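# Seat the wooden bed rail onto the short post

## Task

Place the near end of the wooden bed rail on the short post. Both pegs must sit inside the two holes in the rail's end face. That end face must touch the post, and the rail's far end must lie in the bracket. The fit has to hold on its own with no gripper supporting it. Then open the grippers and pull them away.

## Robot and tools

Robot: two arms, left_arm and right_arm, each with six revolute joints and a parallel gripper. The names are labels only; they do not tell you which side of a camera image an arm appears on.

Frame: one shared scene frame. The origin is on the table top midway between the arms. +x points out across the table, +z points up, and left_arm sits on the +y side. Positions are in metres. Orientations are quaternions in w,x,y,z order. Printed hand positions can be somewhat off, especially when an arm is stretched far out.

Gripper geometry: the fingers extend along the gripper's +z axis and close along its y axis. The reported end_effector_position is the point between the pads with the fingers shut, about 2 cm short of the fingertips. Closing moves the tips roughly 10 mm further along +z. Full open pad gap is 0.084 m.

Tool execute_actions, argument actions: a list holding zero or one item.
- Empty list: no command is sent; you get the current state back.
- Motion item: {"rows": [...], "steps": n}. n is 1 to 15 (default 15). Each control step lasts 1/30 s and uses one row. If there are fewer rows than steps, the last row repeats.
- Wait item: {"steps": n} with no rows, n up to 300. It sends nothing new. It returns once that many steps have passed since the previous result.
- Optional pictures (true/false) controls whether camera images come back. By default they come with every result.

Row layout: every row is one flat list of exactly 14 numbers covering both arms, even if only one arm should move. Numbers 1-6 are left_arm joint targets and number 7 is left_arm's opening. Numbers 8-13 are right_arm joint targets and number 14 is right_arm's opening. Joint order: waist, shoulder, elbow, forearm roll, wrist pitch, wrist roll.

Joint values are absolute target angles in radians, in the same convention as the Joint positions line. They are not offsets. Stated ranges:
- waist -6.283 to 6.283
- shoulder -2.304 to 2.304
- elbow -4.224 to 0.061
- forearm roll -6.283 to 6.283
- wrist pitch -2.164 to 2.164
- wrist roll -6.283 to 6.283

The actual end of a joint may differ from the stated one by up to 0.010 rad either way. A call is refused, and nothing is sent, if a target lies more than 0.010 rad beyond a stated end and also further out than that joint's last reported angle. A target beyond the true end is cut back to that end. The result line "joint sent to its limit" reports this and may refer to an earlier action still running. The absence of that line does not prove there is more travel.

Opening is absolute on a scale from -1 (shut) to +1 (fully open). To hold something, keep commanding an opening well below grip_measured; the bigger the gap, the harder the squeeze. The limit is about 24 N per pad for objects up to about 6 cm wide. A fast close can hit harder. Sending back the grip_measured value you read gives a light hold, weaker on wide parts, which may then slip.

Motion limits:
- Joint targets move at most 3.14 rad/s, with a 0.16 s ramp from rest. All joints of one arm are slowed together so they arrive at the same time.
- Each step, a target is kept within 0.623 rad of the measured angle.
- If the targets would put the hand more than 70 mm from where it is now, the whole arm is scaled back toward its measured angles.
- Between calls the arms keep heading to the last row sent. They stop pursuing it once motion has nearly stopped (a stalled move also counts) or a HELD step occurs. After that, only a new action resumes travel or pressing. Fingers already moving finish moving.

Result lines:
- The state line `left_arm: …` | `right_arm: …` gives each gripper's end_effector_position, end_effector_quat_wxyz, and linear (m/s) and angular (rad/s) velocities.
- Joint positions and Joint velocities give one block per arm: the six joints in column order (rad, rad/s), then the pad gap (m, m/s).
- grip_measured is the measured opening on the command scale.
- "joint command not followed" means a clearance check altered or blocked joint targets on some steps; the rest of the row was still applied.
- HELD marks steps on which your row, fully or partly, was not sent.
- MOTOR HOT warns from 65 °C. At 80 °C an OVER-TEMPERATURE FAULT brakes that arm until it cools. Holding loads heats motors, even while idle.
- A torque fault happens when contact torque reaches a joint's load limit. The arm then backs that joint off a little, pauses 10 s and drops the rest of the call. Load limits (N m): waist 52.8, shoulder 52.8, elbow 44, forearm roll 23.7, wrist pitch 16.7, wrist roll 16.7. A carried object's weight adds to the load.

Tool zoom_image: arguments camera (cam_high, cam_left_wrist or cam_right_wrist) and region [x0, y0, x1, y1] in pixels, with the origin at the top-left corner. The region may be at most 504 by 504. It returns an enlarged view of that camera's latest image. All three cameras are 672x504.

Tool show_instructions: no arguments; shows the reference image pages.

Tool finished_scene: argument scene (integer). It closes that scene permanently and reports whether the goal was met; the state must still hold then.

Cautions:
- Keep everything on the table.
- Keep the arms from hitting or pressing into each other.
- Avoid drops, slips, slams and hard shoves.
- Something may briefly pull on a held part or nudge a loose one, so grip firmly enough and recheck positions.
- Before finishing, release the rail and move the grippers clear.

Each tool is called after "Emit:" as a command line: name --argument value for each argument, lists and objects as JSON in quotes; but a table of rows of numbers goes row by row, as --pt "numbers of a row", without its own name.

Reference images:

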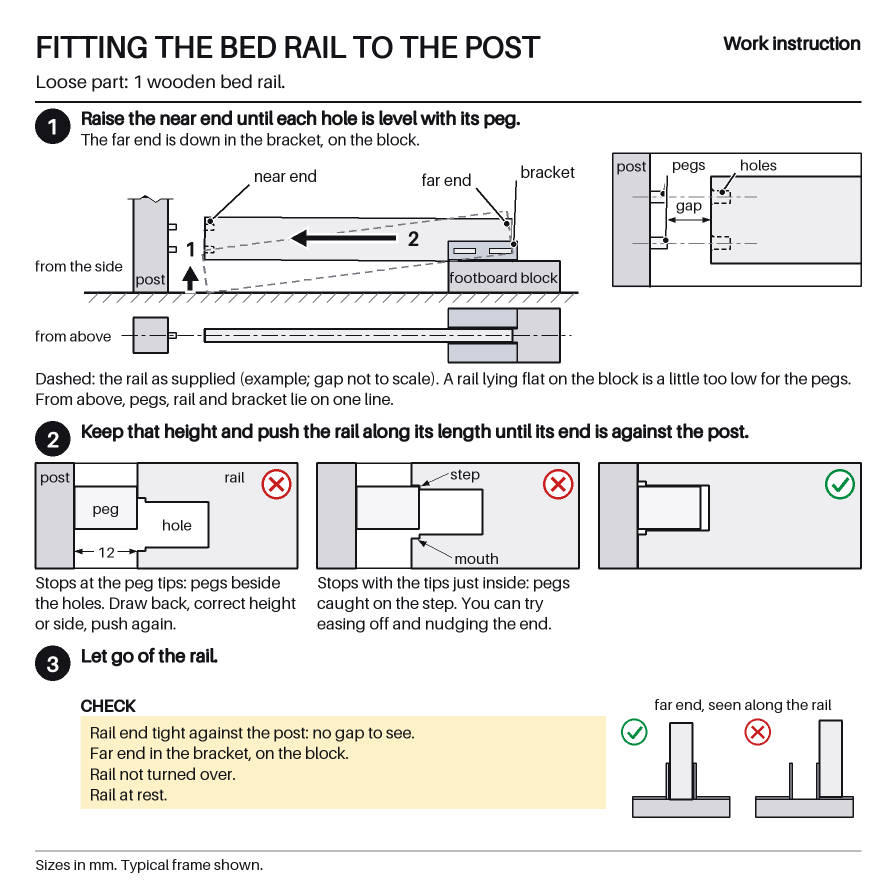

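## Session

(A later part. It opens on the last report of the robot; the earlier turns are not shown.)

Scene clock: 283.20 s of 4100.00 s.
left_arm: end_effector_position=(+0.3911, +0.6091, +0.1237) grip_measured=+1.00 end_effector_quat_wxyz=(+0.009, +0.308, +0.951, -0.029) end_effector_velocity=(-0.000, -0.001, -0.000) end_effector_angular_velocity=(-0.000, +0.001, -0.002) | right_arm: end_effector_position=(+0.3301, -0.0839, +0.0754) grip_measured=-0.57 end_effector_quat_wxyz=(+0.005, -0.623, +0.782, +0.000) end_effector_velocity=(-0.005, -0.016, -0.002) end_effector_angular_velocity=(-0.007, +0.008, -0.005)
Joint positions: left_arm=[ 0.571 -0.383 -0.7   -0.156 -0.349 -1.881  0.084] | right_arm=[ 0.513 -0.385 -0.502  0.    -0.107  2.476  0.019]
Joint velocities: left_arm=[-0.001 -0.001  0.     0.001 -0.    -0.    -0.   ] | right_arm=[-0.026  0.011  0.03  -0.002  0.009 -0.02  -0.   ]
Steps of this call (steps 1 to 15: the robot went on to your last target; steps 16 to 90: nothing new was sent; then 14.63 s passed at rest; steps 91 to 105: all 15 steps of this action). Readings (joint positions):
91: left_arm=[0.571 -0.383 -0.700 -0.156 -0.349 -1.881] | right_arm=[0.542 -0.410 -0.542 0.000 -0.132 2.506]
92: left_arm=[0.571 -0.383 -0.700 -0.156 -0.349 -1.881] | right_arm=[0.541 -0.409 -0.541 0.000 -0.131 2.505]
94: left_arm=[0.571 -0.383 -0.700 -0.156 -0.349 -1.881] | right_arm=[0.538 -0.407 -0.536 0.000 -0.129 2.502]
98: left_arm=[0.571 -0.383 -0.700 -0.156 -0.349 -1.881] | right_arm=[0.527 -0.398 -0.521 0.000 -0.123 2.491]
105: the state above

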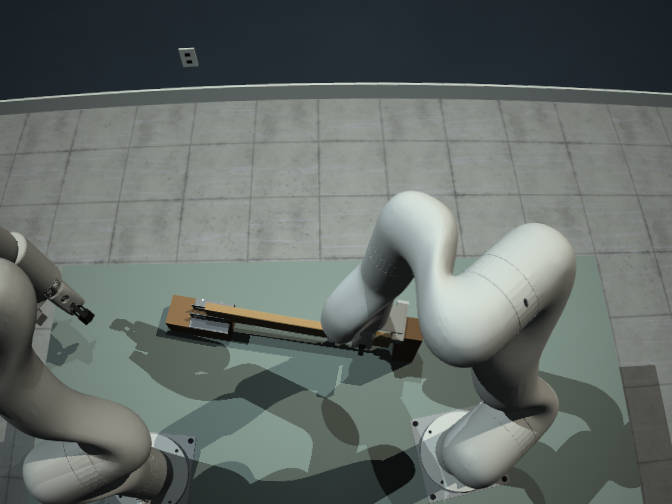

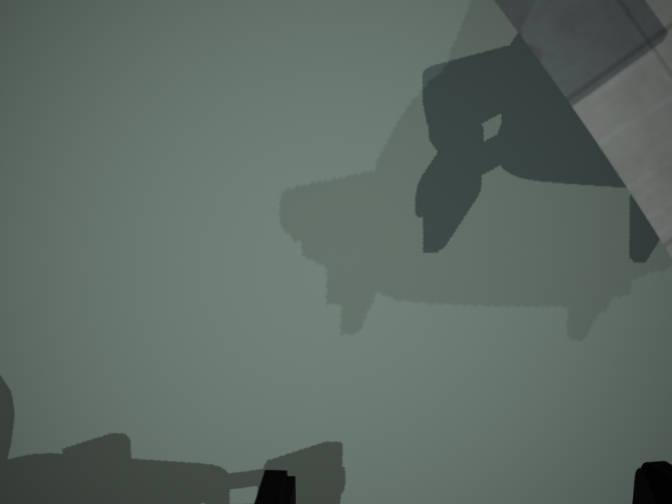

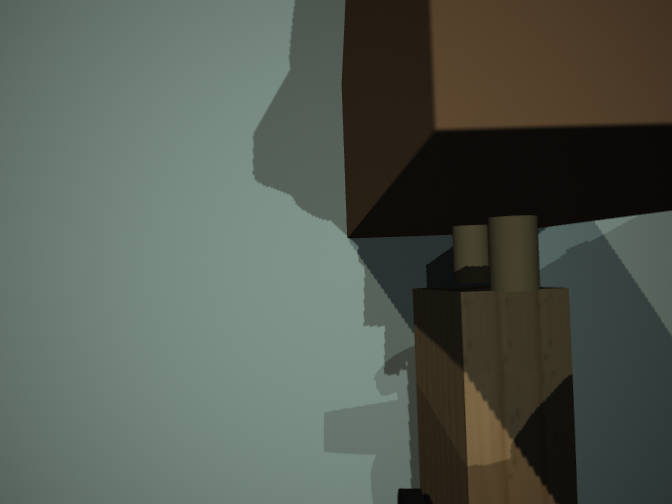

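Emit:
execute_actions --actions '[{"rows":[[0.571,-0.383,-0.7,-0.156,-0.349,-1.881,1,0.523,-0.394,-0.515,0,-0.121,2.487,-1],[0.571,-0.383,-0.7,-0.156,-0.349,-1.881,1,0.523,-0.394,-0.515,0,-0.121,2.487,-1],[0.571,-0.383,-0.7,-0.156,-0.349,-1.881,1,0.523,-0.394,-0.515,0,-0.121,2.487,-1],[0.571,-0.383,-0.7,-0.156,-0.349,-1.881,1,0.523,-0.394,-0.515,0,-0.121,2.487,-1],[0.571,-0.383,-0.7,-0.156,-0.349,-1.881,1,0.523,-0.377,-0.513,0,-0.136,2.487,-1],[0.571,-0.383,-0.7,-0.156,-0.349,-1.881,1,0.523,-0.36,-0.511,0,-0.151,2.487,-1]]}]'

Scene clock: 307.00 s of 4100.00 s.
left_arm: end_effector_position=(+0.3911, +0.6091, +0.1237) grip_measured=+1.00 end_effector_quat_wxyz=(+0.009, +0.308, +0.951, -0.029) end_effector_velocity=(+0.000, +0.001, +0.001) end_effector_angular_velocity=(+0.001, -0.002, +0.002) | right_arm: end_effector_position=(+0.3288, -0.0805, +0.0853) grip_measured=-0.58 end_effector_quat_wxyz=(-0.002, -0.623, +0.782, -0.000) end_effector_velocity=(+0.004, +0.005, +0.005) end_effector_angular_velocity=(+0.010, -0.012, +0.001)
Joint positions: left_arm=[ 0.571 -0.383 -0.7   -0.156 -0.349 -1.881  0.084] | right_arm=[ 0.523 -0.361 -0.51  -0.    -0.152  2.487  0.019]
Joint velocities: left_arm=[ 0.001  0.002  0.    -0.001  0.001  0.     0.   ] | right_arm=[ 0.002  0.011 -0.005  0.    -0.001  0.001  0.   ]
Steps of this call (steps 1 to 15: the robot went on to your last target; steps 16 to 90: nothing new was sent; then 20.30 s passed at rest; steps 91 to 105: all 15 steps of this action). Readings (joint positions):
91: left_arm=[0.571 -0.383 -0.700 -0.156 -0.349 -1.881] | right_arm=[0.510 -0.384 -0.499 -0.000 -0.106 2.475]
92: left_arm=[0.571 -0.383 -0.700 -0.156 -0.349 -1.881] | right_arm=[0.511 -0.385 -0.500 -0.000 -0.109 2.477]
94: left_arm=[0.571 -0.383 -0.700 -0.156 -0.349 -1.881] | right_arm=[0.515 -0.389 -0.505 -0.000 -0.118 2.481]
98: left_arm=[0.571 -0.383 -0.700 -0.156 -0.349 -1.881] | right_arm=[0.521 -0.380 -0.508 -0.000 -0.138 2.486]
105: the state above

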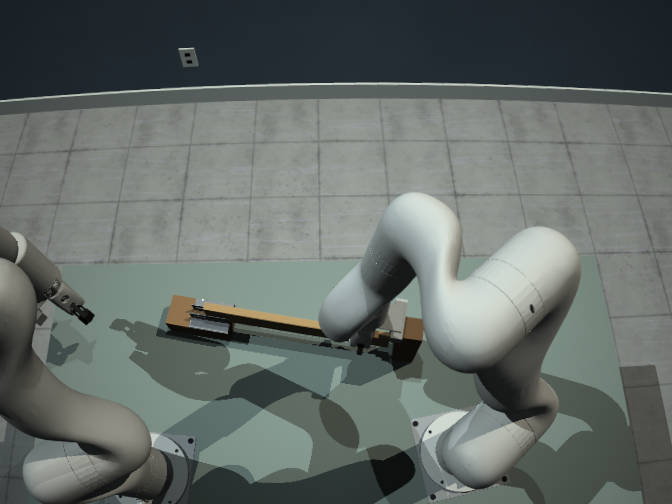

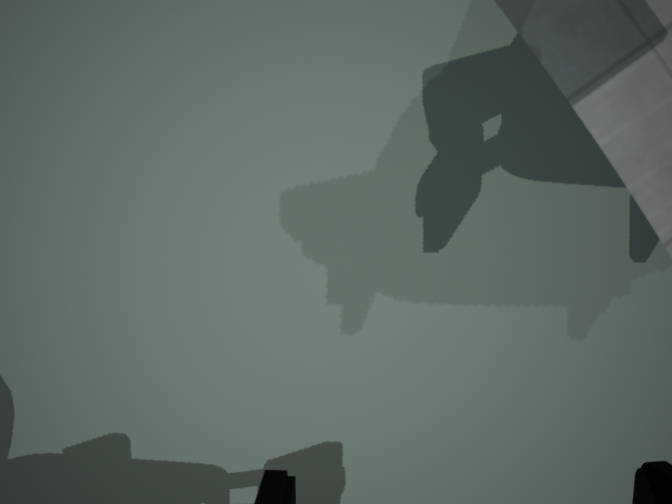

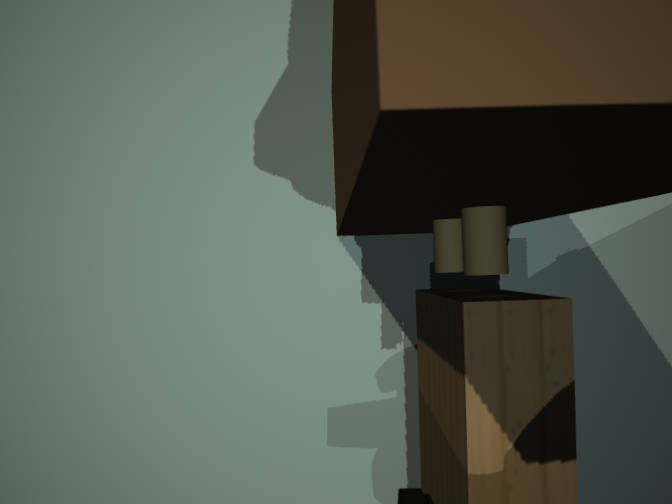

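Emit:
execute_actions --actions '[{"rows":[[0.571,-0.383,-0.7,-0.156,-0.349,-1.881,1,0.523,-0.375,-0.513,0,-0.138,2.487,-1],[0.571,-0.383,-0.7,-0.156,-0.349,-1.881,1,0.523,-0.386,-0.514,0,-0.129,2.487,-1],[0.571,-0.383,-0.7,-0.156,-0.349,-1.881,1,0.523,-0.386,-0.514,0,-0.129,2.487,-1],[0.571,-0.383,-0.7,-0.156,-0.349,-1.881,1,0.523,-0.386,-0.514,0,-0.129,2.487,-1],[0.571,-0.383,-0.7,-0.156,-0.349,-1.881,1,0.523,-0.386,-0.514,0,-0.129,2.487,-1],[0.571,-0.383,-0.7,-0.156,-0.349,-1.881,1,0.516,-0.381,-0.505,0,-0.125,2.481,-1],[0.571,-0.383,-0.7,-0.156,-0.349,-1.881,1,0.516,-0.381,-0.505,0,-0.125,2.481,-1],[0.571,-0.383,-0.7,-0.156,-0.349,-1.881,1,0.51,-0.376,-0.496,0,-0.121,2.475,-1],[0.571,-0.383,-0.7,-0.156,-0.349,-1.881,1,0.51,-0.376,-0.496,0,-0.121,2.475,-1],[0.571,-0.383,-0.7,-0.156,-0.349,-1.881,1,0.503,-0.371,-0.487,0,-0.117,2.469,-1]]}]' --pictures false

Emit:
execute_actions --actions '[{"steps":10}]'

Scene clock: 335.30 s of 4100.00 s.
left_arm: end_effector_position=(+0.3911, +0.6091, +0.1237) grip_measured=+1.00 end_effector_quat_wxyz=(+0.009, +0.308, +0.951, -0.029) end_effector_velocity=(+0.000, +0.000, +0.000) end_effector_angular_velocity=(+0.000, -0.000, -0.000) | right_arm: end_effector_position=(+0.3291, -0.0873, +0.0782) grip_measured=-0.57 end_effector_quat_wxyz=(+0.005, -0.623, +0.782, +0.000) end_effector_velocity=(-0.005, -0.019, -0.000) end_effector_angular_velocity=(-0.004, +0.005, -0.005)
Joint positions: left_arm=[ 0.571 -0.383 -0.7   -0.156 -0.349 -1.881  0.084] | right_arm=[ 0.507 -0.372 -0.493  0.    -0.112  2.471  0.019]
Joint velocities: left_arm=[ 0.  0. -0.  0.  0.  0. -0.] | right_arm=[-0.033  0.022  0.038 -0.001  0.01  -0.027 -0.   ]
Steps of this call (steps 1 to 15: the robot went on to your last target; steps 16 to 90: nothing new was sent; then 24.80 s passed at rest; steps 91 to 105: all 15 steps of this action). Readings (joint positions):
91: left_arm=[0.571 -0.383 -0.700 -0.156 -0.349 -1.881] | right_arm=[0.523 -0.360 -0.511 -0.000 -0.151 2.487]
92: left_arm=[0.571 -0.383 -0.700 -0.156 -0.349 -1.881] | right_arm=[0.523 -0.362 -0.511 -0.000 -0.149 2.487]
94: left_arm=[0.571 -0.383 -0.700 -0.156 -0.349 -1.881] | right_arm=[0.523 -0.371 -0.513 0.000 -0.140 2.487]
98: left_arm=[0.571 -0.383 -0.700 -0.156 -0.349 -1.881] | right_arm=[0.521 -0.382 -0.511 0.000 -0.129 2.485]
105: the state above

Scene clock: 335.63 s of 4100.00 s.
left_arm: end_effector_position=(+0.3911, +0.6091, +0.1237) grip_measured=+1.00 end_effector_quat_wxyz=(+0.009, +0.308, +0.951, -0.029) end_effector_velocity=(+0.000, -0.000, -0.000) end_effector_angular_velocity=(+0.001, -0.000, -0.002) | right_arm: end_effector_position=(+0.3284, -0.0896, +0.0779) grip_measured=-0.57 end_effector_quat_wxyz=(+0.003, -0.622, +0.783, -0.000) end_effector_velocity=(-0.001, -0.001, -0.001) end_effector_angular_velocity=(-0.003, +0.004, -0.000)
Joint positions: left_arm=[ 0.571 -0.383 -0.7   -0.156 -0.349 -1.881  0.084] | right_arm=[ 0.503 -0.371 -0.49   0.    -0.113  2.469  0.019]
Joint velocities: left_arm=[-0.001 -0.    -0.     0.001  0.     0.    -0.   ] | right_arm=[-0.001 -0.002 -0.    -0.    -0.003 -0.001  0.   ]
Steps of this call (steps 1 to 10: the robot went on to your last target). Readings (joint positions):
1: left_arm=[0.571 -0.383 -0.700 -0.156 -0.349 -1.881] | right_arm=[0.506 -0.371 -0.492 0.000 -0.112 2.471]
2: left_arm=[0.571 -0.383 -0.700 -0.156 -0.349 -1.881] | right_arm=[0.505 -0.371 -0.491 0.000 -0.112 2.470]
4: left_arm=[0.571 -0.383 -0.700 -0.156 -0.349 -1.881] | right_arm=[0.504 -0.371 -0.490 0.000 -0.113 2.469]
8: left_arm=[0.571 -0.383 -0.700 -0.156 -0.349 -1.881] | right_arm=[0.503 -0.370 -0.490 0.000 -0.113 2.469]
10: the state above

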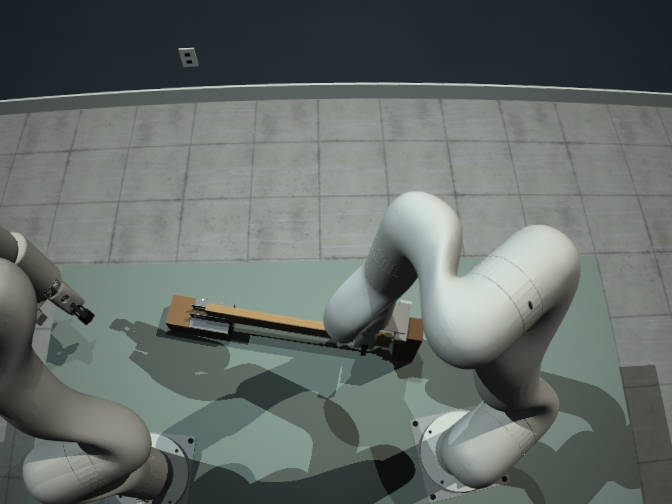

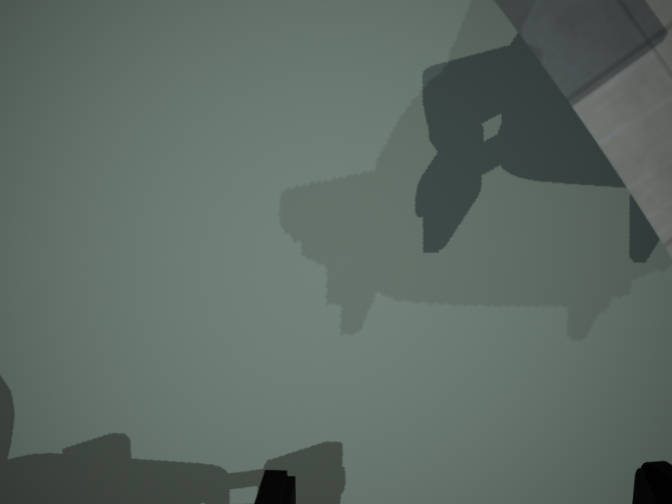

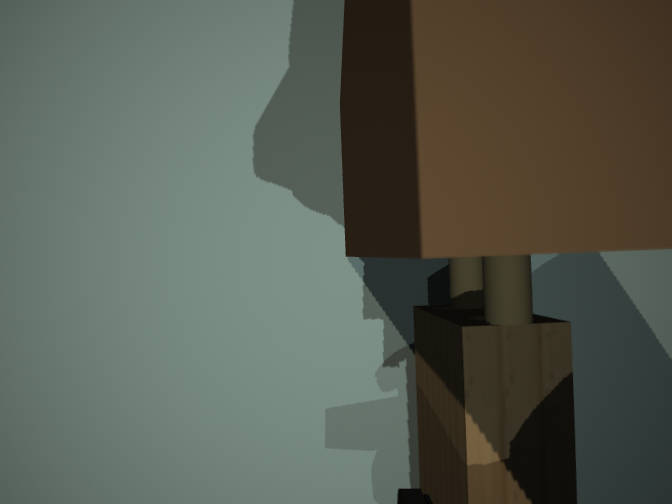

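Emit:
execute_actions --actions '[{"rows":[[0.571,-0.383,-0.7,-0.156,-0.349,-1.881,1,0.51,-0.376,-0.496,0,-0.121,2.475,-1],[0.571,-0.383,-0.7,-0.156,-0.349,-1.881,1,0.51,-0.376,-0.496,0,-0.121,2.475,-1],[0.571,-0.383,-0.7,-0.156,-0.349,-1.881,1,0.51,-0.376,-0.496,0,-0.121,2.475,-1],[0.571,-0.383,-0.7,-0.156,-0.349,-1.881,1,0.51,-0.368,-0.495,0,-0.128,2.475,-1],[0.571,-0.383,-0.7,-0.156,-0.349,-1.881,1,0.51,-0.368,-0.495,0,-0.128,2.475,-1],[0.571,-0.383,-0.7,-0.156,-0.349,-1.881,1,0.51,-0.368,-0.495,0,-0.128,2.475,-1]]}]'

Emit:
execute_actions --actions '[{"rows":[[0.571,-0.383,-0.7,-0.156,-0.349,-1.881,1,0.503,-0.363,-0.486,0,-0.124,2.469,-1],[0.571,-0.383,-0.7,-0.156,-0.349,-1.881,1,0.503,-0.363,-0.486,0,-0.124,2.469,-1],[0.571,-0.383,-0.7,-0.156,-0.349,-1.881,1,0.503,-0.363,-0.486,0,-0.124,2.469,-1],[0.571,-0.383,-0.7,-0.156,-0.349,-1.881,1,0.497,-0.358,-0.477,0,-0.12,2.463,-1],[0.571,-0.383,-0.7,-0.156,-0.349,-1.881,1,0.497,-0.358,-0.477,0,-0.12,2.463,-1],[0.571,-0.383,-0.7,-0.156,-0.349,-1.881,1,0.497,-0.358,-0.477,0,-0.12,2.463,-1],[0.571,-0.383,-0.7,-0.156,-0.349,-1.881,1,0.49,-0.353,-0.468,0,-0.116,2.457,-1]]}]'

Scene clock: 352.13 s of 4100.00 s.
left_arm: end_effector_position=(+0.3911, +0.6091, +0.1237) grip_measured=+1.00 end_effector_quat_wxyz=(+0.009, +0.308, +0.951, -0.029) end_effector_velocity=(-0.000, -0.000, +0.000) end_effector_angular_velocity=(-0.000, +0.001, -0.001) | right_arm: end_effector_position=(+0.3261, -0.0884, +0.0794) grip_measured=-0.58 end_effector_quat_wxyz=(-0.002, -0.623, +0.782, -0.000) end_effector_velocity=(-0.000, +0.000, +0.001) end_effector_angular_velocity=(+0.000, -0.000, +0.002)
Joint positions: left_arm=[ 0.571 -0.383 -0.7   -0.156 -0.349 -1.881  0.084] | right_arm=[ 0.51  -0.368 -0.494 -0.    -0.13   2.475  0.019]
Joint velocities: left_arm=[-0.     0.     0.     0.    -0.001  0.    -0.   ] | right_arm=[ 0.001  0.003 -0.     0.    -0.003 -0.001 -0.   ]
Steps of this call (steps 1 to 15: the robot went on to your last target; steps 16 to 90: nothing new was sent; then 13.00 s passed at rest; steps 91 to 105: all 15 steps of this action). Readings (joint positions):
91: left_arm=[0.571 -0.383 -0.700 -0.156 -0.349 -1.881] | right_arm=[0.503 -0.371 -0.490 -0.000 -0.114 2.469]
92: left_arm=[0.571 -0.383 -0.700 -0.156 -0.349 -1.881] | right_arm=[0.504 -0.372 -0.491 -0.000 -0.115 2.470]
94: left_arm=[0.571 -0.383 -0.700 -0.156 -0.349 -1.881] | right_arm=[0.506 -0.374 -0.493 -0.000 -0.118 2.472]
98: left_arm=[0.571 -0.383 -0.700 -0.156 -0.349 -1.881] | right_arm=[0.509 -0.371 -0.494 -0.000 -0.126 2.475]
105: the state above

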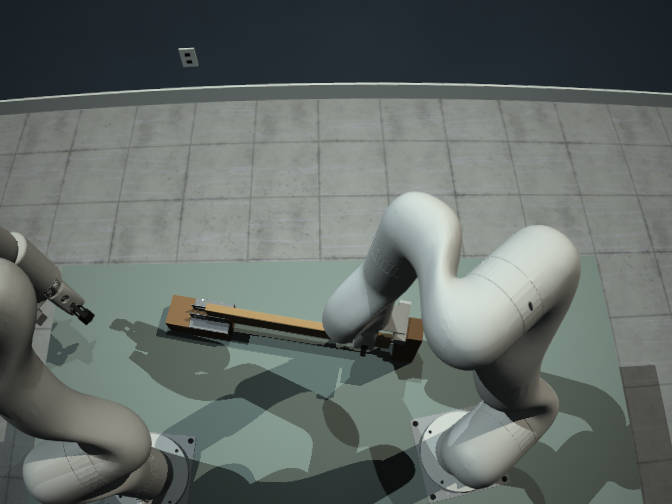

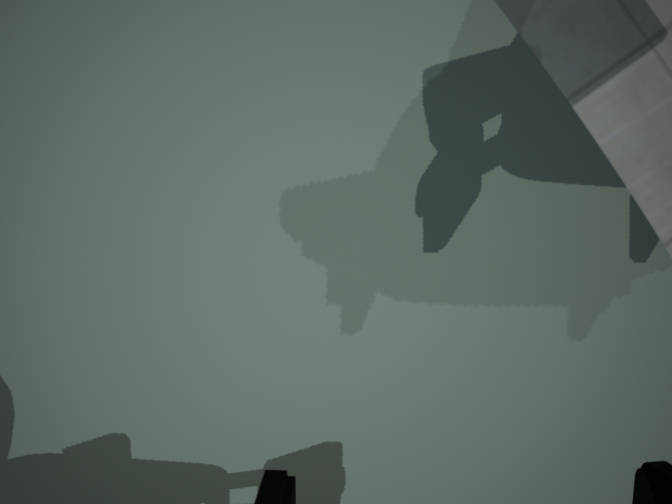

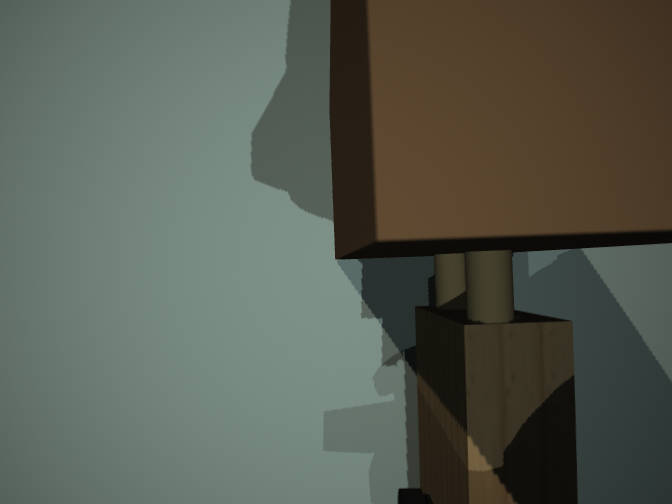

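Scene clock: 352.63 s of 4100.00 s.
left_arm: end_effector_position=(+0.3911, +0.6091, +0.1237) grip_measured=+1.00 end_effector_quat_wxyz=(+0.009, +0.308, +0.951, -0.029) end_effector_velocity=(-0.000, +0.001, -0.000) end_effector_angular_velocity=(+0.000, -0.000, +0.001) | right_arm: end_effector_position=(+0.3249, -0.0976, +0.0799) grip_measured=-0.58 end_effector_quat_wxyz=(+0.002, -0.622, +0.783, -0.000) end_effector_velocity=(-0.000, -0.003, -0.000) end_effector_angular_velocity=(+0.002, -0.003, -0.000)
Joint positions: left_arm=[ 0.571 -0.383 -0.7   -0.156 -0.349 -1.881  0.084] | right_arm=[ 0.491 -0.353 -0.47  -0.    -0.113  2.457  0.019]
Joint velocities: left_arm=[ 0.002 -0.    -0.     0.     0.001  0.     0.   ] | right_arm=[-0.007  0.004  0.007 -0.     0.007 -0.007  0.   ]
Steps of this call (steps 1 to 15: all 15 steps of this action). Readings (joint positions):
1: left_arm=[0.571 -0.383 -0.700 -0.156 -0.349 -1.881] | right_arm=[0.510 -0.368 -0.494 -0.000 -0.130 2.475]
2: left_arm=[0.571 -0.383 -0.700 -0.156 -0.349 -1.881] | right_arm=[0.509 -0.368 -0.493 0.000 -0.129 2.474]
4: left_arm=[0.571 -0.383 -0.700 -0.156 -0.349 -1.881] | right_arm=[0.507 -0.365 -0.490 0.000 -0.125 2.472]
8: left_arm=[0.571 -0.383 -0.700 -0.156 -0.349 -1.881] | right_arm=[0.500 -0.359 -0.481 0.000 -0.119 2.465]
15: the state above

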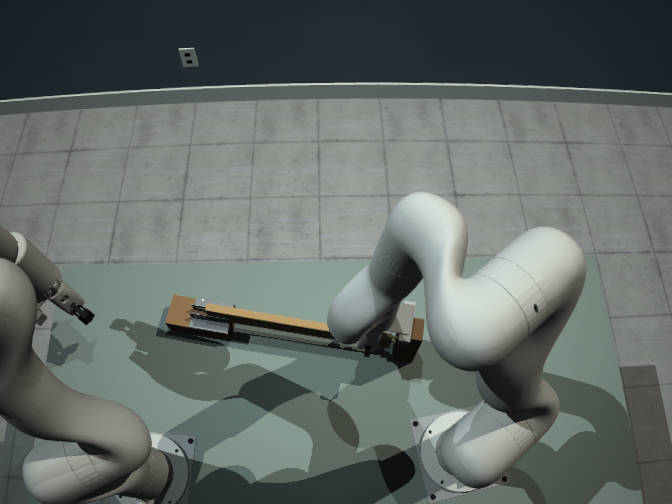

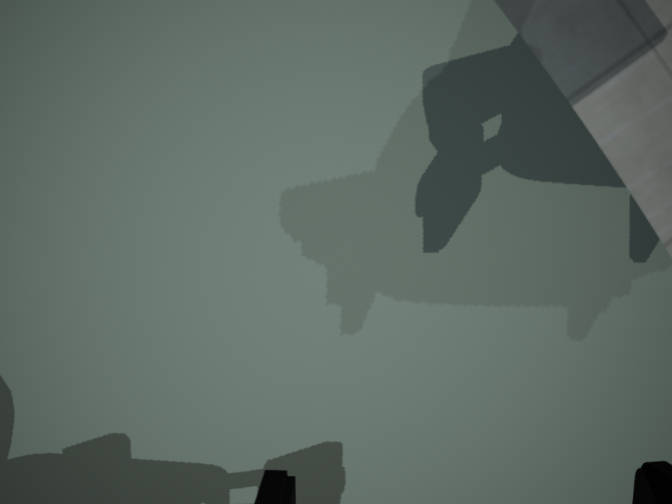

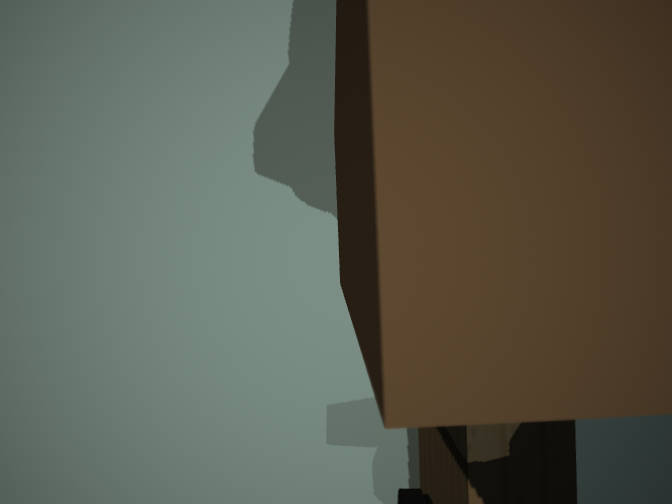

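Emit:
execute_actions --actions '[{"rows":[[0.571,-0.383,-0.7,-0.156,-0.349,-1.881,1,0.503,-0.363,-0.486,0,-0.124,2.469,-1],[0.571,-0.383,-0.7,-0.156,-0.349,-1.881,1,0.503,-0.363,-0.486,0,-0.124,2.469,-1],[0.571,-0.383,-0.7,-0.156,-0.349,-1.881,1,0.503,-0.363,-0.486,0,-0.124,2.469,-1],[0.571,-0.383,-0.7,-0.156,-0.349,-1.881,1,0.51,-0.368,-0.495,0,-0.128,2.475,-1]]}]'

Scene clock: 362.67 s of 4100.00 s.
left_arm: end_effector_position=(+0.3911, +0.6091, +0.1237) grip_measured=+1.00 end_effector_quat_wxyz=(+0.009, +0.308, +0.951, -0.029) end_effector_velocity=(-0.000, +0.000, +0.000) end_effector_angular_velocity=(-0.000, +0.000, -0.000) | right_arm: end_effector_position=(+0.3264, -0.0883, +0.0796) grip_measured=-0.58 end_effector_quat_wxyz=(-0.002, -0.623, +0.782, -0.000) end_effector_velocity=(+0.005, +0.005, +0.001) end_effector_angular_velocity=(+0.010, -0.012, +0.001)
Joint positions: left_arm=[ 0.571 -0.383 -0.7   -0.156 -0.349 -1.881  0.084] | right_arm=[ 0.51  -0.368 -0.494 -0.    -0.13   2.475  0.019]
Joint velocities: left_arm=[ 0.     0.     0.     0.    -0.001 -0.     0.   ] | right_arm=[ 0.003 -0.001 -0.008  0.     0.008  0.002  0.   ]
Steps of this call (steps 1 to 15: the robot went on to your last target; steps 16 to 90: nothing new was sent; then 6.53 s passed at rest; steps 91 to 105: all 15 steps of this action). Readings (joint positions):
91: left_arm=[0.571 -0.383 -0.700 -0.156 -0.349 -1.881] | right_arm=[0.490 -0.353 -0.470 -0.000 -0.113 2.457]
92: left_arm=[0.571 -0.383 -0.700 -0.156 -0.349 -1.881] | right_arm=[0.491 -0.354 -0.472 -0.000 -0.115 2.459]
94: left_arm=[0.571 -0.383 -0.700 -0.156 -0.349 -1.881] | right_arm=[0.495 -0.359 -0.476 -0.000 -0.123 2.463]
98: left_arm=[0.571 -0.383 -0.700 -0.156 -0.349 -1.881] | right_arm=[0.506 -0.367 -0.487 -0.000 -0.131 2.472]
105: the state above

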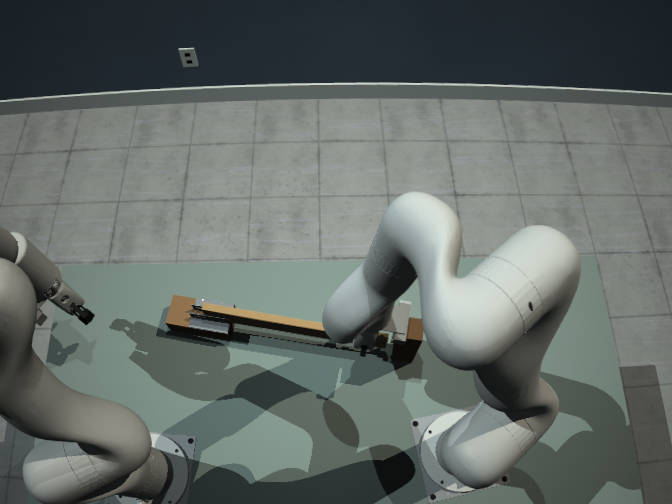

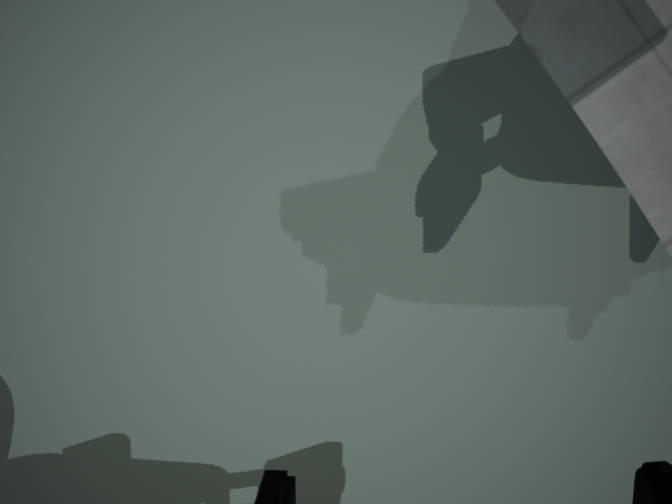

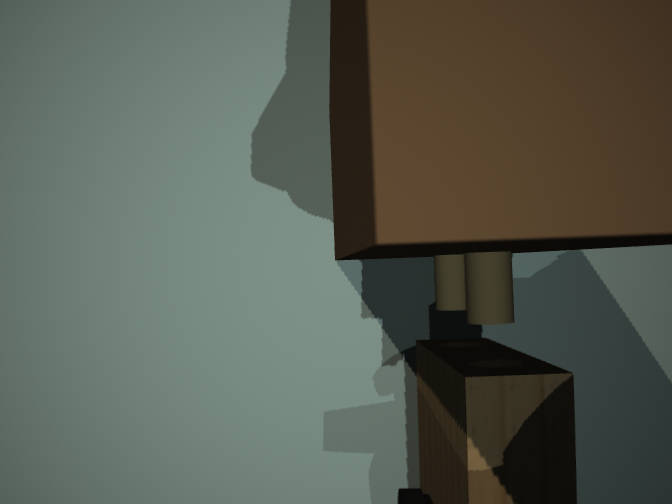

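Emit:
zoom_image --camera "cam_right_wrist" --region '[380,230,620,410]'

Region (380, 230, 620, 410) of cam_right_wrist's 672x504 image, scaled by 2.100, with more detail than that image has; it fills the top 378 rows of this view, and the rest is white.

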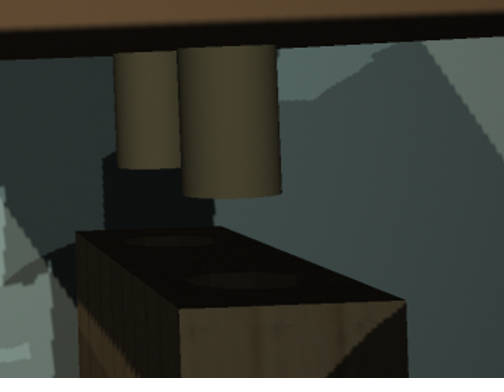

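Emit:
execute_actions --actions '[{"rows":[[0.571,-0.383,-0.7,-0.156,-0.349,-1.881,1,0.5078,-0.369,-0.4963,0,-0.1285,2.473,-1],[0.571,-0.383,-0.7,-0.156,-0.349,-1.881,1,0.5078,-0.369,-0.4963,0,-0.1285,2.473,-1],[0.571,-0.383,-0.7,-0.156,-0.349,-1.881,1,0.5078,-0.369,-0.4963,0,-0.1285,2.473,-1],[0.571,-0.383,-0.7,-0.156,-0.349,-1.881,1,0.502,-0.3676,-0.4938,0,-0.1274,2.467,-1],[0.571,-0.383,-0.7,-0.156,-0.349,-1.881,1,0.502,-0.3676,-0.4938,0,-0.1274,2.467,-1],[0.571,-0.383,-0.7,-0.156,-0.349,-1.881,1,0.496,-0.3661,-0.4912,0,-0.1263,2.461,-1],[0.571,-0.383,-0.7,-0.156,-0.349,-1.881,1,0.496,-0.3661,-0.4912,0,-0.1263,2.461,-1],[0.571,-0.383,-0.7,-0.156,-0.349,-1.881,1,0.49,-0.3647,-0.4887,0,-0.1252,2.455,-1],[0.571,-0.383,-0.7,-0.156,-0.349,-1.881,1,0.49,-0.3647,-0.4887,0,-0.1252,2.455,-1],[0.571,-0.383,-0.7,-0.156,-0.349,-1.881,1,0.484,-0.3633,-0.4862,0,-0.124,2.449,-1]]}]'

Scene clock: 393.73 s of 4100.00 s.
left_arm: end_effector_position=(+0.3911, +0.6091, +0.1237) grip_measured=+1.00 end_effector_quat_wxyz=(+0.009, +0.308, +0.951, -0.029) end_effector_velocity=(-0.000, +0.000, -0.000) end_effector_angular_velocity=(+0.000, +0.000, -0.000) | right_arm: end_effector_position=(+0.3298, -0.0958, +0.0797) grip_measured=-0.57 end_effector_quat_wxyz=(-0.001, -0.623, +0.782, +0.000) end_effector_velocity=(+0.002, -0.009, -0.000) end_effector_angular_velocity=(+0.000, -0.000, -0.000)
Joint positions: left_arm=[ 0.571 -0.383 -0.7   -0.156 -0.349 -1.881  0.084] | right_arm=[ 0.486 -0.364 -0.487 -0.    -0.124  2.451  0.019]
Joint velocities: left_arm=[ 0.001 -0.     0.     0.001  0.    -0.     0.   ] | right_arm=[-0.026  0.006  0.011  0.     0.005 -0.026  0.   ]
Steps of this call (steps 1 to 15: the robot went on to your last target; steps 16 to 90: nothing new was sent; then 27.57 s passed at rest; steps 91 to 105: all 15 steps of this action). Readings (joint positions):
91: left_arm=[0.571 -0.383 -0.700 -0.156 -0.349 -1.881] | right_arm=[0.510 -0.368 -0.495 0.000 -0.128 2.475]
92: left_arm=[0.571 -0.383 -0.700 -0.156 -0.349 -1.881] | right_arm=[0.510 -0.368 -0.495 0.000 -0.128 2.475]
94: left_arm=[0.571 -0.383 -0.700 -0.156 -0.349 -1.881] | right_arm=[0.509 -0.369 -0.496 -0.000 -0.128 2.474]
98: left_arm=[0.571 -0.383 -0.700 -0.156 -0.349 -1.881] | right_arm=[0.502 -0.367 -0.494 -0.000 -0.127 2.467]
105: the state above

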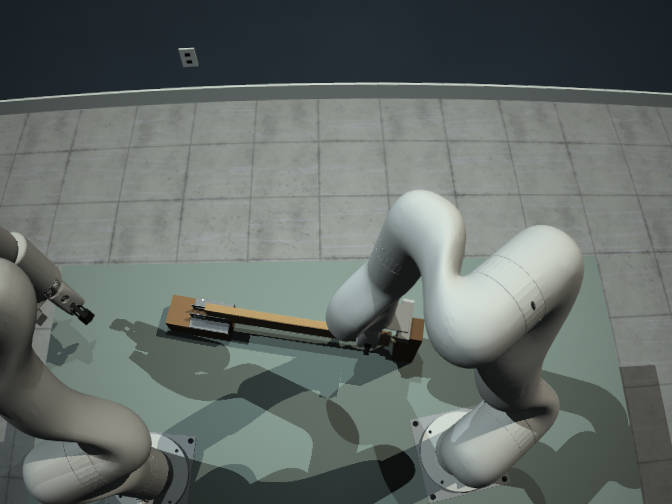

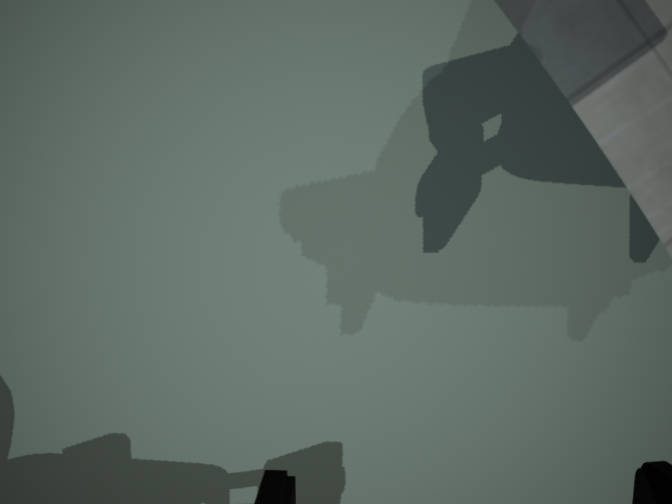

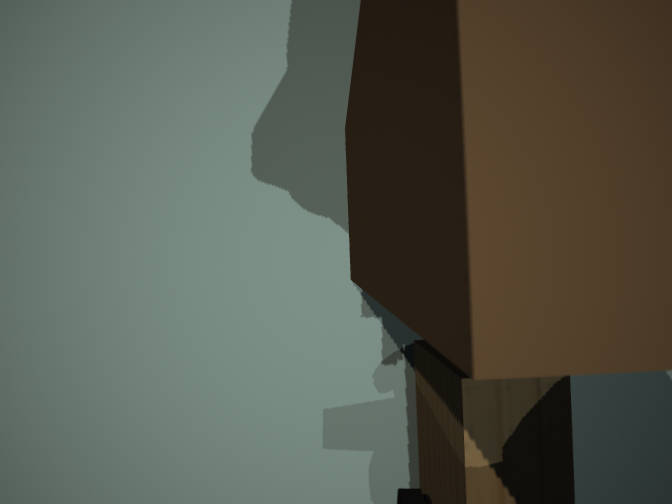

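Emit:
execute_actions --actions '[{"rows":[[0.571,-0.383,-0.7,-0.156,-0.349,-1.881,1,0.496,-0.366,-0.491,0,-0.1263,2.461,-1],[0.571,-0.383,-0.7,-0.156,-0.349,-1.881,1,0.496,-0.366,-0.491,0,-0.1263,2.461,-1],[0.571,-0.383,-0.7,-0.156,-0.349,-1.881,1,0.5078,-0.369,-0.4963,0,-0.1285,2.473,-1]]}]'

Emit:
zoom_image --camera "cam_right_wrist" --region '[380,230,620,410]'

Scene clock: 405.47 s of 4100.00 s.
left_arm: end_effector_position=(+0.3911, +0.6091, +0.1237) grip_measured=+1.00 end_effector_quat_wxyz=(+0.009, +0.308, +0.951, -0.029) end_effector_velocity=(-0.000, -0.000, +0.000) end_effector_angular_velocity=(+0.000, +0.001, -0.002) | right_arm: end_effector_position=(+0.3280, -0.0879, +0.0797) grip_measured=-0.58 end_effector_quat_wxyz=(-0.001, -0.623, +0.782, -0.000) end_effector_velocity=(+0.000, +0.001, +0.000) end_effector_angular_velocity=(+0.001, -0.002, -0.001)
Joint positions: left_arm=[ 0.571 -0.383 -0.7   -0.156 -0.349 -1.881  0.084] | right_arm=[ 0.508 -0.369 -0.496  0.    -0.128  2.473  0.019]
Joint velocities: left_arm=[-0.001  0.     0.001  0.001 -0.     0.    -0.   ] | right_arm=[ 0.002 -0.001 -0.001  0.     0.001  0.003 -0.   ]
Steps of this call (steps 1 to 15: the robot went on to your last target; steps 16 to 90: nothing new was sent; then 8.23 s passed at rest; steps 91 to 105: all 15 steps of this action). Readings (joint positions):
91: left_arm=[0.571 -0.383 -0.700 -0.156 -0.349 -1.881] | right_arm=[0.484 -0.363 -0.486 -0.000 -0.124 2.449]
92: left_arm=[0.571 -0.383 -0.700 -0.156 -0.349 -1.881] | right_arm=[0.485 -0.364 -0.487 -0.000 -0.125 2.451]
94: left_arm=[0.571 -0.383 -0.700 -0.156 -0.349 -1.881] | right_arm=[0.492 -0.365 -0.489 -0.000 -0.126 2.457]
98: left_arm=[0.571 -0.383 -0.700 -0.156 -0.349 -1.881] | right_arm=[0.504 -0.368 -0.495 0.000 -0.128 2.469]
105: the state above

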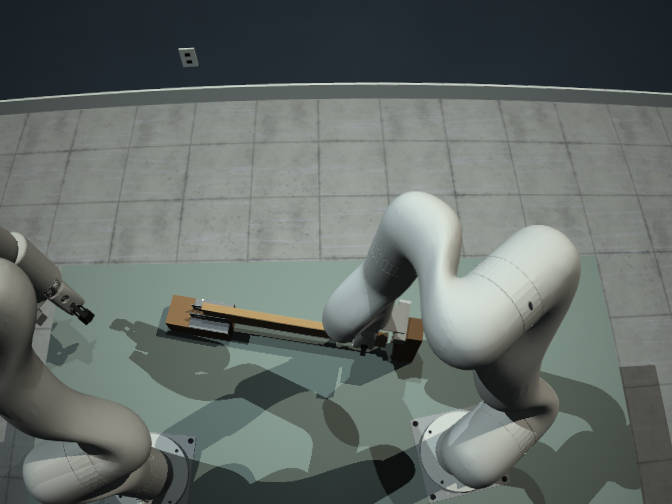

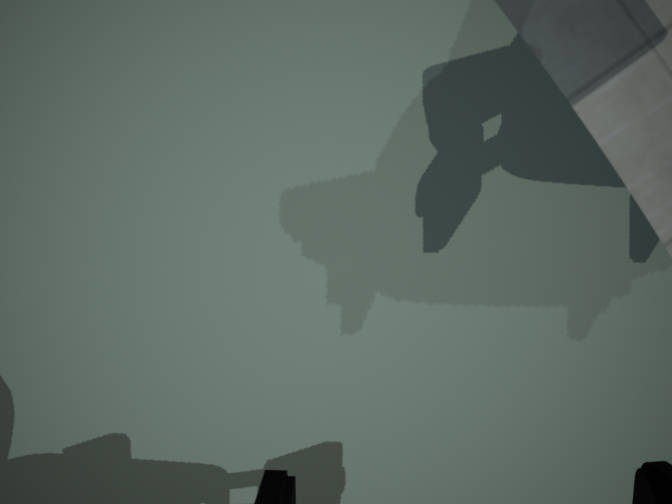

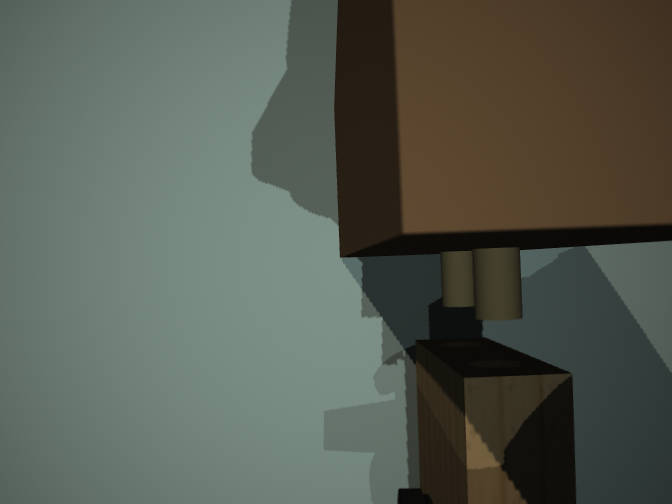

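Region (380, 230, 620, 410) of cam_right_wrist's 672x504 image, scaled by 2.100, with more detail than that image has; it fills the top 378 rows of this view, and the rest is white.

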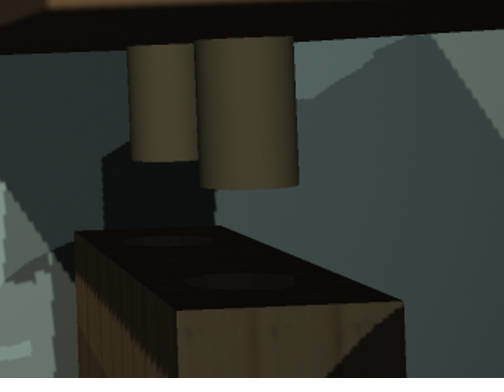

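Emit:
execute_actions --actions '[{"rows":[[0.571,-0.383,-0.7,-0.156,-0.349,-1.881,1,0.5078,-0.367,-0.4963,0,-0.1305,2.473,-1],[0.571,-0.383,-0.7,-0.156,-0.349,-1.881,1,0.5078,-0.367,-0.4963,0,-0.1305,2.473,-1],[0.571,-0.383,-0.7,-0.156,-0.349,-1.881,1,0.5023,-0.3644,-0.4917,0,-0.1285,2.4675,-1],[0.571,-0.383,-0.7,-0.156,-0.349,-1.881,1,0.5023,-0.3644,-0.4917,0,-0.1285,2.4675,-1],[0.571,-0.383,-0.7,-0.156,-0.349,-1.881,1,0.4968,-0.3618,-0.487,0,-0.1264,2.462,-1],[0.571,-0.383,-0.7,-0.156,-0.349,-1.881,1,0.4968,-0.3618,-0.487,0,-0.1264,2.462,-1],[0.571,-0.383,-0.7,-0.156,-0.349,-1.881,1,0.4913,-0.3592,-0.4824,0,-0.1244,2.4565,-1],[0.571,-0.383,-0.7,-0.156,-0.349,-1.881,1,0.4913,-0.3592,-0.4824,0,-0.1244,2.4565,-1],[0.571,-0.383,-0.7,-0.156,-0.349,-1.881,1,0.4858,-0.3566,-0.4777,0,-0.1223,2.451,-1]]}]'

Scene clock: 424.20 s of 4100.00 s.
left_arm: end_effector_position=(+0.3911, +0.6091, +0.1237) grip_measured=+1.00 end_effector_quat_wxyz=(+0.009, +0.308, +0.951, -0.029) end_effector_velocity=(+0.000, -0.001, +0.000) end_effector_angular_velocity=(+0.000, -0.000, -0.001) | right_arm: end_effector_position=(+0.3273, -0.0972, +0.0803) grip_measured=-0.57 end_effector_quat_wxyz=(-0.000, -0.623, +0.782, -0.000) end_effector_velocity=(+0.004, -0.002, +0.002) end_effector_angular_velocity=(+0.011, -0.014, +0.003)
Joint positions: left_arm=[ 0.571 -0.383 -0.7   -0.156 -0.349 -1.881  0.084] | right_arm=[ 0.487 -0.357 -0.479  0.    -0.122  2.452  0.019]
Joint velocities: left_arm=[-0.002 -0.    -0.    -0.001  0.     0.     0.   ] | right_arm=[-0.012  0.009  0.006  0.001  0.015 -0.016  0.   ]
Steps of this call (steps 1 to 15: the robot went on to your last target; steps 16 to 90: nothing new was sent; then 15.23 s passed at rest; steps 91 to 105: all 15 steps of this action). Readings (joint positions):
91: left_arm=[0.571 -0.383 -0.700 -0.156 -0.349 -1.881] | right_arm=[0.508 -0.369 -0.496 0.000 -0.129 2.473]
92: left_arm=[0.571 -0.383 -0.700 -0.156 -0.349 -1.881] | right_arm=[0.508 -0.369 -0.496 0.000 -0.129 2.473]
94: left_arm=[0.571 -0.383 -0.700 -0.156 -0.349 -1.881] | right_arm=[0.507 -0.368 -0.496 0.000 -0.129 2.472]
98: left_arm=[0.571 -0.383 -0.700 -0.156 -0.349 -1.881] | right_arm=[0.500 -0.363 -0.490 -0.000 -0.127 2.465]
105: the state above

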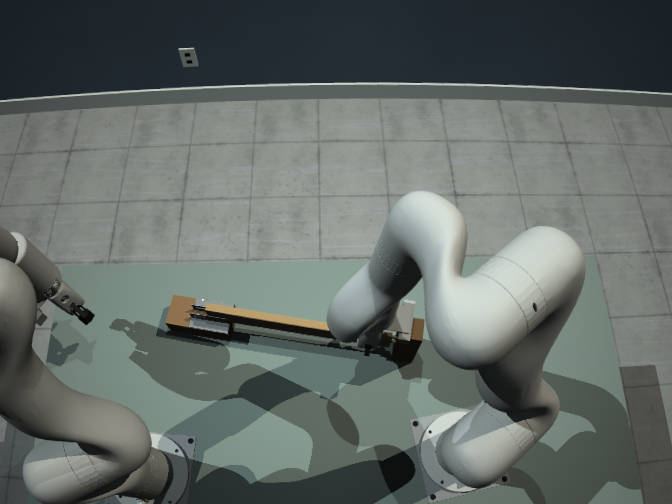

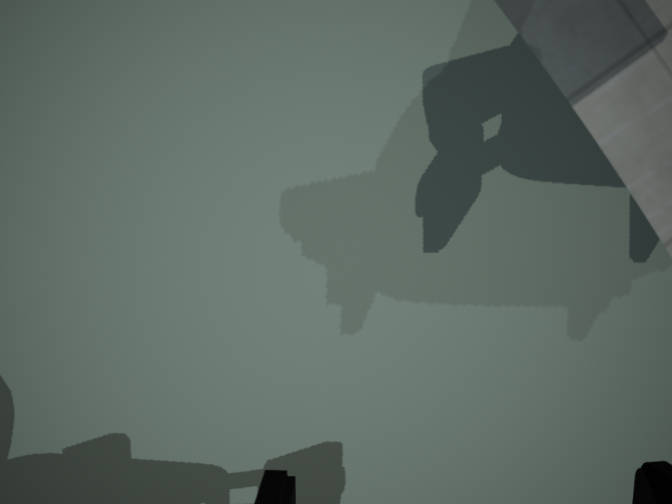

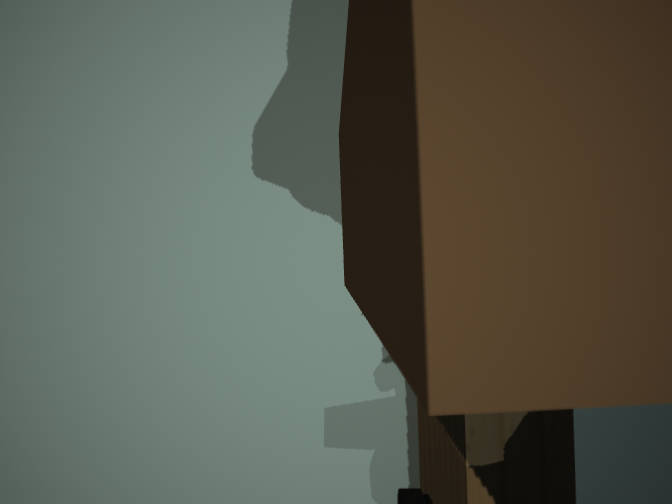

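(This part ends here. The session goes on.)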